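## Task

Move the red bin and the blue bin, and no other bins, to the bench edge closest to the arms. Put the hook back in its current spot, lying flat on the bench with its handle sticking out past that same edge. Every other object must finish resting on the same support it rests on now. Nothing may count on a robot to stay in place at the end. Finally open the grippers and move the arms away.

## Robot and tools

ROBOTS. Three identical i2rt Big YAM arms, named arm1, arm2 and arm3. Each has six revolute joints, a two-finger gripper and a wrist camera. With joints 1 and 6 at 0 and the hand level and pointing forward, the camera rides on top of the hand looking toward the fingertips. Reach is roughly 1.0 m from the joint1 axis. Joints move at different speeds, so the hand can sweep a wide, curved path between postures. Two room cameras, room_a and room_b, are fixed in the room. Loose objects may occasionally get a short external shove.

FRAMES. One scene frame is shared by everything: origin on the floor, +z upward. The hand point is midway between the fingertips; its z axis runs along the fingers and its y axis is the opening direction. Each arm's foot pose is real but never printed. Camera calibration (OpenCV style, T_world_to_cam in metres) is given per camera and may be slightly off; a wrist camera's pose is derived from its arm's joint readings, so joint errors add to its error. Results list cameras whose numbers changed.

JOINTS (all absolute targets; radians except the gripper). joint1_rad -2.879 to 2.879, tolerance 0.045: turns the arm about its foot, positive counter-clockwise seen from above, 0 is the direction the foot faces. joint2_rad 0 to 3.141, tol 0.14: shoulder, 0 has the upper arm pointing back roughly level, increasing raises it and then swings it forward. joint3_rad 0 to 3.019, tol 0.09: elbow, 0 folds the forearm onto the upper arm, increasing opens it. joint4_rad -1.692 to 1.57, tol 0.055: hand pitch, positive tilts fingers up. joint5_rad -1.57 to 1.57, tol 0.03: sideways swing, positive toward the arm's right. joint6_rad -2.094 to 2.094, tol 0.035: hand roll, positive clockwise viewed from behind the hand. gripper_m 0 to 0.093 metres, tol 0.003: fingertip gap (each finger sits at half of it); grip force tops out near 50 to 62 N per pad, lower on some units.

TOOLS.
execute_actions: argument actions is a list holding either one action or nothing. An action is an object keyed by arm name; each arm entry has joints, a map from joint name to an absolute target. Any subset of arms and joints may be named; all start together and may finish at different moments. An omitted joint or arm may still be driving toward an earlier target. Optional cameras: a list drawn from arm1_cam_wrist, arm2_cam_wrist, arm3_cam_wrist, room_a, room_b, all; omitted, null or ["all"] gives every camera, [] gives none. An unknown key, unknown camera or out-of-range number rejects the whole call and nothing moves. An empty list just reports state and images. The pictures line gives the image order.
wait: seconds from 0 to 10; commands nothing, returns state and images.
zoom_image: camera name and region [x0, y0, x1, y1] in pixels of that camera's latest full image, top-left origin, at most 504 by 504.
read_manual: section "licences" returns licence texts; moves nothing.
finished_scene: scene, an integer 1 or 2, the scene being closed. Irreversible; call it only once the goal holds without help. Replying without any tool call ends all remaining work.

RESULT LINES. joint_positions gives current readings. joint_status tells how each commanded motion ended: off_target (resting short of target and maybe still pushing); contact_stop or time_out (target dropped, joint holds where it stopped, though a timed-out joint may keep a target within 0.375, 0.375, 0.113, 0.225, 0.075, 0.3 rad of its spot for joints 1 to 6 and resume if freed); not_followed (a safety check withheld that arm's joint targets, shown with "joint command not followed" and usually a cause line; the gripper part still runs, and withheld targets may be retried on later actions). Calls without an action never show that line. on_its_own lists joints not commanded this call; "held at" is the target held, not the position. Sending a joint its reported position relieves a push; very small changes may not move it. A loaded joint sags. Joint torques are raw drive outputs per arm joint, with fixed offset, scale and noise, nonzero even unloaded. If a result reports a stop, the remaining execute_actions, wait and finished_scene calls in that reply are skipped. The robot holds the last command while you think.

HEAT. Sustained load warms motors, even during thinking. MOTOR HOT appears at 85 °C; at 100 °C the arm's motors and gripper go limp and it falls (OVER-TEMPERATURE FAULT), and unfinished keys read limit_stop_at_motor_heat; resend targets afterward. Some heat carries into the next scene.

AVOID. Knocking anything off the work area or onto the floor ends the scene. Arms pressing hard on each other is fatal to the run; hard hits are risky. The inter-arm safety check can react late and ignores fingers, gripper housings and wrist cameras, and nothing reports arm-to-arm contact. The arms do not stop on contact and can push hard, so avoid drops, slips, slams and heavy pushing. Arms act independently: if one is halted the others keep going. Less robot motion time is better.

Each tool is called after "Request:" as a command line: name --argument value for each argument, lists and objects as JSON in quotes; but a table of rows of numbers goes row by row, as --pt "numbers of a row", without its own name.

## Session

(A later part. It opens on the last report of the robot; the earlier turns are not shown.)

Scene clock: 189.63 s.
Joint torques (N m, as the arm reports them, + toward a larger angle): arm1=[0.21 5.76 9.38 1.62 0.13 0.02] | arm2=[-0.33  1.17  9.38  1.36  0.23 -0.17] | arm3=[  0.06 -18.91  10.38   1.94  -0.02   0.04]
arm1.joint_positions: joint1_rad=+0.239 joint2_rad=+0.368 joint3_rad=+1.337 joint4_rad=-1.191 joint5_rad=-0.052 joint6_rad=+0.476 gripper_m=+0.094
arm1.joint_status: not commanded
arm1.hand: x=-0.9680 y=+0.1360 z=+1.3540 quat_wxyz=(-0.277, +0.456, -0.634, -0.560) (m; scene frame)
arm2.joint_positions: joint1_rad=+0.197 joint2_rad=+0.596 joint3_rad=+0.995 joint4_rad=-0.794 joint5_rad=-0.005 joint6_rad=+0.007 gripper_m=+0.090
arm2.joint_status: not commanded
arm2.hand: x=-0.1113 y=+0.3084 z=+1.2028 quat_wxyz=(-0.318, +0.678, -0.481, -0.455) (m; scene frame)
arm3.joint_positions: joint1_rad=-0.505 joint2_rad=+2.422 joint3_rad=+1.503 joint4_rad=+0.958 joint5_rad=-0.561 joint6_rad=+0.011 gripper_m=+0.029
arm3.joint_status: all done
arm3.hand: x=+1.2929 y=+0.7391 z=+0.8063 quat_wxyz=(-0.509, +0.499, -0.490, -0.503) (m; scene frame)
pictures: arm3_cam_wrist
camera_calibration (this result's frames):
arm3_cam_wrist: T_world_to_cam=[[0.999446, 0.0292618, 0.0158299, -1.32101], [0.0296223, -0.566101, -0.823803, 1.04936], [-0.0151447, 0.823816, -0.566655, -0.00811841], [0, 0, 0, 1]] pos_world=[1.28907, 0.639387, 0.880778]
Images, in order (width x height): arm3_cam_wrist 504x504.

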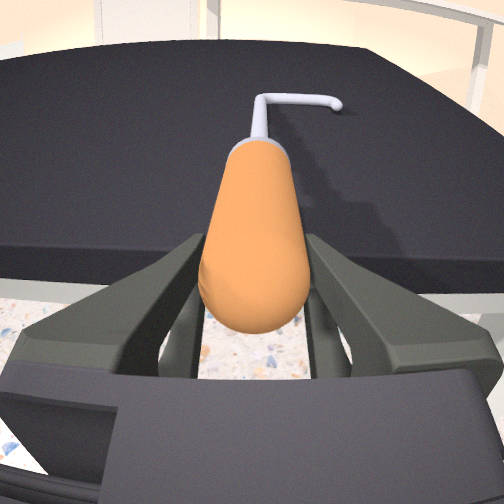

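Request:
execute_actions --actions '[{"arm3":{"joints":{"joint2_rad":2.49}}}]' --cameras '["arm3_cam_wrist"]'

Request:
execute_actions --actions '[{"arm3":{"joints":{"gripper_m":0.09}}}]' --cameras '["arm3_cam_wrist"]'

Request:
execute_actions --actions '[{"arm3":{"joints":{"joint2_rad":1.9,"joint4_rad":0.3}}}]'

Scene clock: 190.67 s.
Joint torques (N m, as the arm reports them, + toward a larger angle): arm1=[0.16 5.75 9.37 1.62 0.13 0.02] | arm2=[-0.41  1.16  9.37  1.34  0.23 -0.17] | arm3=[  0.08 -18.83   9.96   2.    -0.03   0.06]
arm1.joint_positions: joint1_rad=+0.239 joint2_rad=+0.368 joint3_rad=+1.337 joint4_rad=-1.191 joint5_rad=-0.052 joint6_rad=+0.476 gripper_m=+0.094
arm1.joint_status: not commanded
arm1.hand: x=-0.9680 y=+0.1360 z=+1.3540 quat_wxyz=(-0.277, +0.456, -0.634, -0.560) (m; scene frame)
arm2.joint_positions: joint1_rad=+0.197 joint2_rad=+0.596 joint3_rad=+0.995 joint4_rad=-0.794 joint5_rad=-0.005 joint6_rad=+0.007 gripper_m=+0.090
arm2.joint_status: not commanded
arm2.hand: x=-0.1113 y=+0.3084 z=+1.2028 quat_wxyz=(-0.318, +0.678, -0.481, -0.455) (m; scene frame)
arm3.joint_positions: joint1_rad=-0.505 joint2_rad=+2.444 joint3_rad=+1.508 joint4_rad=+0.962 joint5_rad=-0.560 joint6_rad=+0.010 gripper_m=+0.029
arm3.joint_status: all done
arm3.hand: x=+1.2929 y=+0.7385 z=+0.7929 quat_wxyz=(-0.506, +0.500, -0.494, -0.501) (m; scene frame)
pictures: arm3_cam_wrist
camera_calibration (this result's frames):
arm3_cam_wrist: T_world_to_cam=[[0.999559, 0.0277308, 0.0106091, -1.31569], [0.0246134, -0.574084, -0.818426, 1.04609], [-0.0166051, 0.818327, -0.574513, -0.00302404], [0, 0, 0, 1]] pos_world=[1.28931, 0.639503, 0.868369]
Images, in order (width x height): arm3_cam_wrist 504x504.

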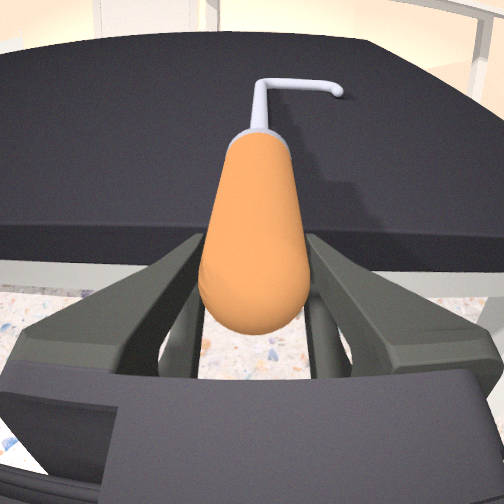

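Scene clock: 191.37 s.
Joint torques (N m, as the arm reports them, + toward a larger angle): arm1=[0.19 5.78 9.37 1.62 0.13 0.02] | arm2=[-0.36  1.2   9.39  1.35  0.22 -0.17] | arm3=[ -0.42 -18.5    9.89   1.84  -0.04  -0.03]
arm1.joint_positions: joint1_rad=+0.239 joint2_rad=+0.368 joint3_rad=+1.337 joint4_rad=-1.191 joint5_rad=-0.052 joint6_rad=+0.476 gripper_m=+0.094
arm1.joint_status: not commanded
arm1.hand: x=-0.9680 y=+0.1360 z=+1.3540 quat_wxyz=(-0.277, +0.456, -0.634, -0.560) (m; scene frame)
arm2.joint_positions: joint1_rad=+0.197 joint2_rad=+0.596 joint3_rad=+0.995 joint4_rad=-0.794 joint5_rad=-0.005 joint6_rad=+0.007 gripper_m=+0.090
arm2.joint_status: not commanded
arm2.hand: x=-0.1113 y=+0.3084 z=+1.2028 quat_wxyz=(-0.318, +0.678, -0.481, -0.455) (m; scene frame)
arm3.joint_positions: joint1_rad=-0.505 joint2_rad=+2.444 joint3_rad=+1.508 joint4_rad=+0.962 joint5_rad=-0.560 joint6_rad=+0.010 gripper_m=+0.090
arm3.joint_status: all done
arm3.hand: x=+1.2929 y=+0.7385 z=+0.7929 quat_wxyz=(-0.506, +0.500, -0.494, -0.501) (m; scene frame)
pictures: arm3_cam_wrist
camera_calibration (this result's frames):
arm3_cam_wrist: T_world_to_cam=[[0.999559, 0.0277308, 0.0106091, -1.31569], [0.0246134, -0.574084, -0.818426, 1.04609], [-0.0166051, 0.818327, -0.574513, -0.00302404], [0, 0, 0, 1]] pos_world=[1.28931, 0.639503, 0.868369]
Images, in order (width x height): arm3_cam_wrist 504x504.

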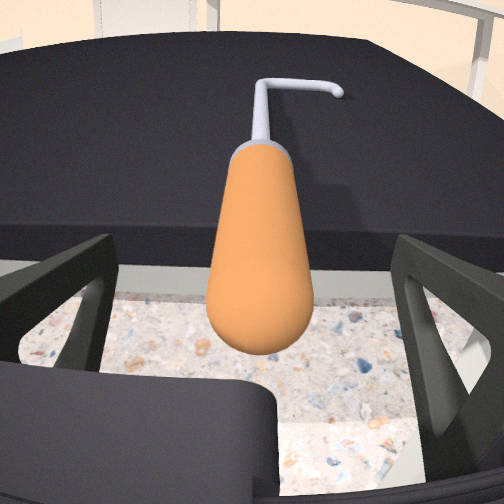

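Scene clock: 193.07 s.
Joint torques (N m, as the arm reports them, + toward a larger angle): arm1=[0.17 5.73 9.38 1.62 0.13 0.02] | arm2=[-0.42  1.03  9.39  1.33  0.23 -0.18] | arm3=[ -0.74 -17.2   10.85   1.44  -0.08  -0.02]
arm1.joint_positions: joint1_rad=+0.239 joint2_rad=+0.368 joint3_rad=+1.337 joint4_rad=-1.191 joint5_rad=-0.052 joint6_rad=+0.476 gripper_m=+0.094
arm1.joint_status: not commanded
arm1.hand: x=-0.9680 y=+0.1360 z=+1.3540 quat_wxyz=(-0.277, +0.456, -0.634, -0.560) (m; scene frame)
arm2.joint_positions: joint1_rad=+0.197 joint2_rad=+0.596 joint3_rad=+0.995 joint4_rad=-0.794 joint5_rad=-0.005 joint6_rad=+0.007 gripper_m=+0.090
arm2.joint_status: not commanded
arm2.hand: x=-0.1113 y=+0.3084 z=+1.2028 quat_wxyz=(-0.318, +0.678, -0.481, -0.455) (m; scene frame)
arm3.joint_positions: joint1_rad=-0.505 joint2_rad=+1.869 joint3_rad=+1.536 joint4_rad=+0.305 joint5_rad=-0.560 joint6_rad=+0.010 gripper_m=+0.090
arm3.joint_status: all done
arm3.hand: x=+1.2786 y=+0.7216 z=+1.1143 quat_wxyz=(-0.487, +0.504, -0.513, -0.497) (m; scene frame)
pictures: arm1_cam_wrist, arm2_cam_wrist, arm3_cam_wrist, room_a, room_b
camera_calibration (this result's frames):
arm2_cam_wrist: T_world_to_cam=[[0.938543, 0.344684, -0.0181779, 0.0239234], [0.285434, -0.804668, -0.520613, 0.90751], [-0.194074, 0.483429, -0.853599, 0.976003], [0, 0, 0, 1]] pos_world=[-0.0920706, 0.25017, 1.30601]
arm3_cam_wrist: T_world_to_cam=[[0.999441, 0.0269733, -0.0197651, -1.2698], [0.000859467, -0.611591, -0.791174, 1.32686], [-0.0334288, 0.790714, -0.611272, 0.277575], [0, 0, 0, 1]] pos_world=[1.27723, 0.626265, 1.19435]
Images, in order (width x height): arm1_cam_wrist 504x504, arm2_cam_wrist 504x504, arm3_cam_wrist 504x504, room_a 672x504, room_b 672x504.

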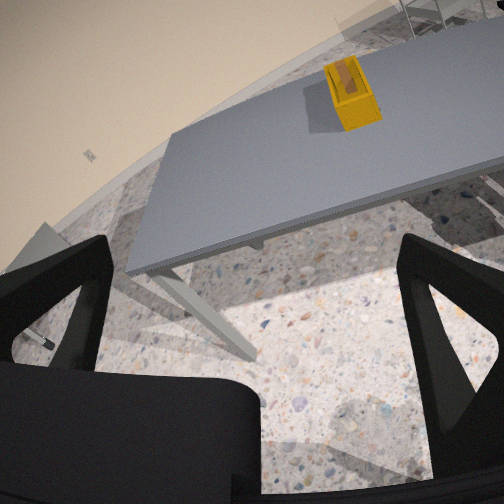

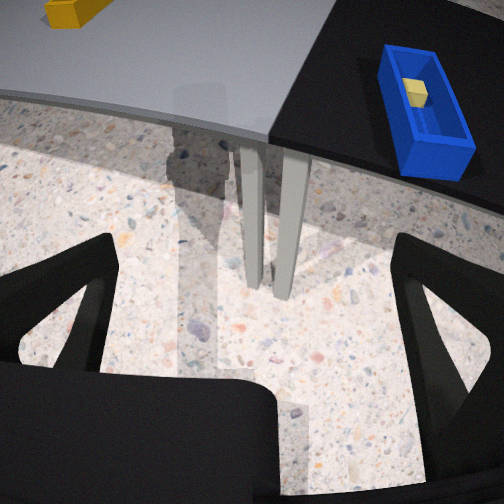

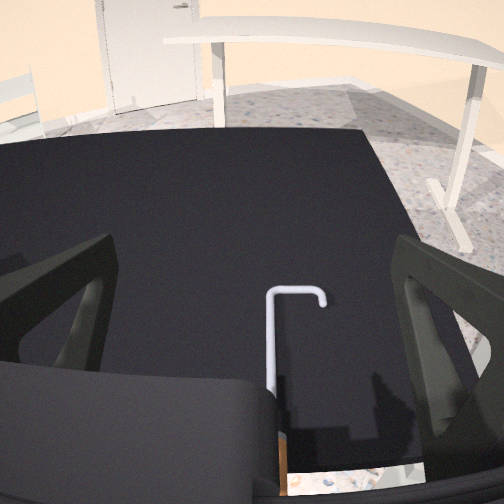

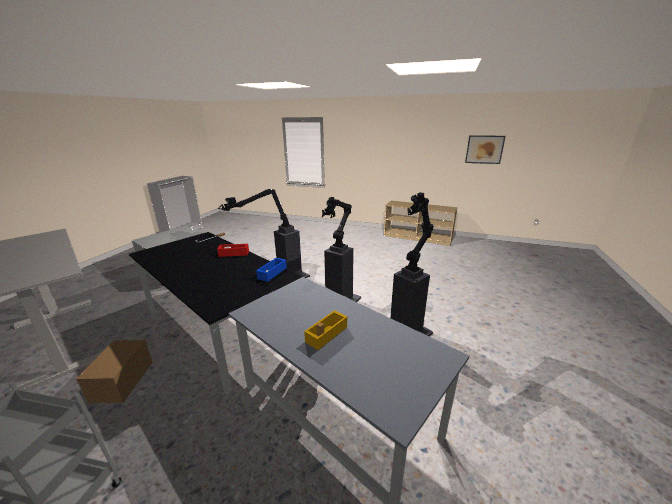

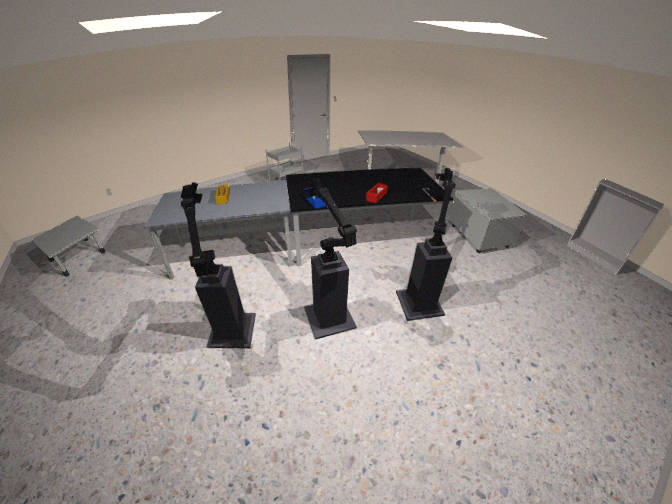

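Park while glancing at the red bin.

Request:
execute_actions --actions '[{"arm3":{"joints":{"joint1_rad":0.3,"joint2_rad":1.0,"joint3_rad":1.2,"joint4_rad":-0.8,"joint5_rad":0}}}]' --cameras '["arm3_cam_wrist","room_b"]'

Scene clock: 194.87 s.
Joint torques (N m, as the arm reports them, + toward a larger angle): arm1=[0.2  5.76 9.38 1.62 0.13 0.02] | arm2=[-0.44  1.13  9.38  1.34  0.23 -0.17] | arm3=[ 1.26 -5.24 11.41  1.07  0.11  0.02]
arm1.joint_positions: joint1_rad=+0.239 joint2_rad=+0.368 joint3_rad=+1.337 joint4_rad=-1.191 joint5_rad=-0.052 joint6_rad=+0.476 gripper_m=+0.094
arm1.joint_status: not commanded
arm1.hand: x=-0.9680 y=+0.1360 z=+1.3540 quat_wxyz=(-0.277, +0.456, -0.634, -0.560) (m; scene frame)
arm2.joint_positions: joint1_rad=+0.197 joint2_rad=+0.596 joint3_rad=+0.995 joint4_rad=-0.794 joint5_rad=-0.005 joint6_rad=+0.007 gripper_m=+0.090
arm2.joint_status: not commanded
arm2.hand: x=-0.1113 y=+0.3084 z=+1.2028 quat_wxyz=(-0.318, +0.678, -0.481, -0.455) (m; scene frame)
arm3.joint_positions: joint1_rad=+0.290 joint2_rad=+0.986 joint3_rad=+1.196 joint4_rad=-0.792 joint5_rad=-0.003 joint6_rad=+0.008 gripper_m=+0.090
arm3.joint_status: all done
arm3.hand: x=+0.8373 y=+0.4499 z=+1.2011 quat_wxyz=(-0.289, +0.692, -0.548, -0.370) (m; scene frame)
pictures: arm3_cam_wrist, room_b
camera_calibration (this result's frames):
arm3_cam_wrist: T_world_to_cam=[[0.967134, 0.253498, -0.019778, -0.894523], [0.231258, -0.909282, -0.346015, 0.636096], [-0.105698, 0.330069, -0.938021, 1.19095], [0, 0, 0, 1]] pos_world=[0.843902, 0.412054, 1.31954]
Images, in order (width x height): arm3_cam_wrist 504x504, room_b 672x504.

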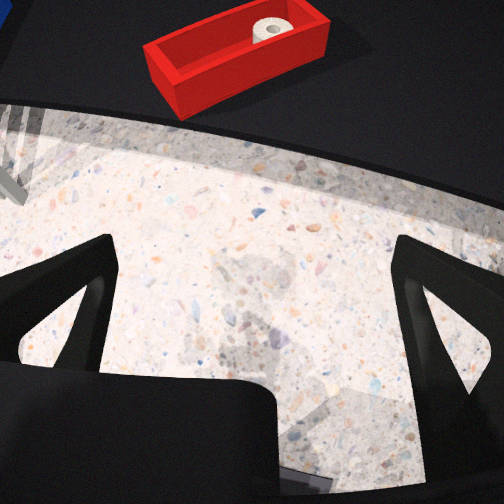

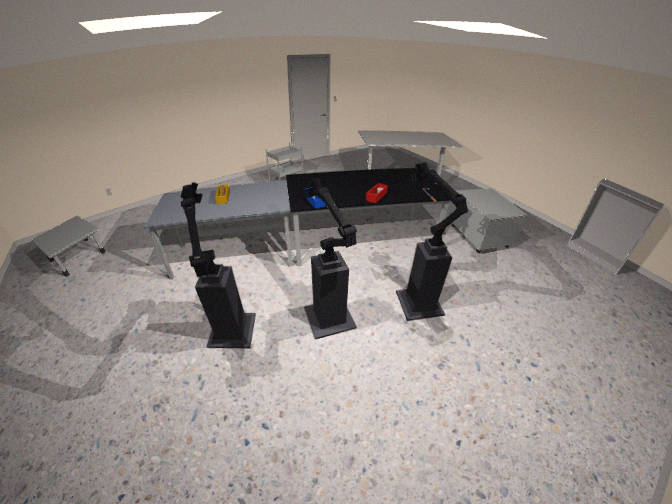

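Request:
finished_scene --scene 1

The scene is finished: the task was done.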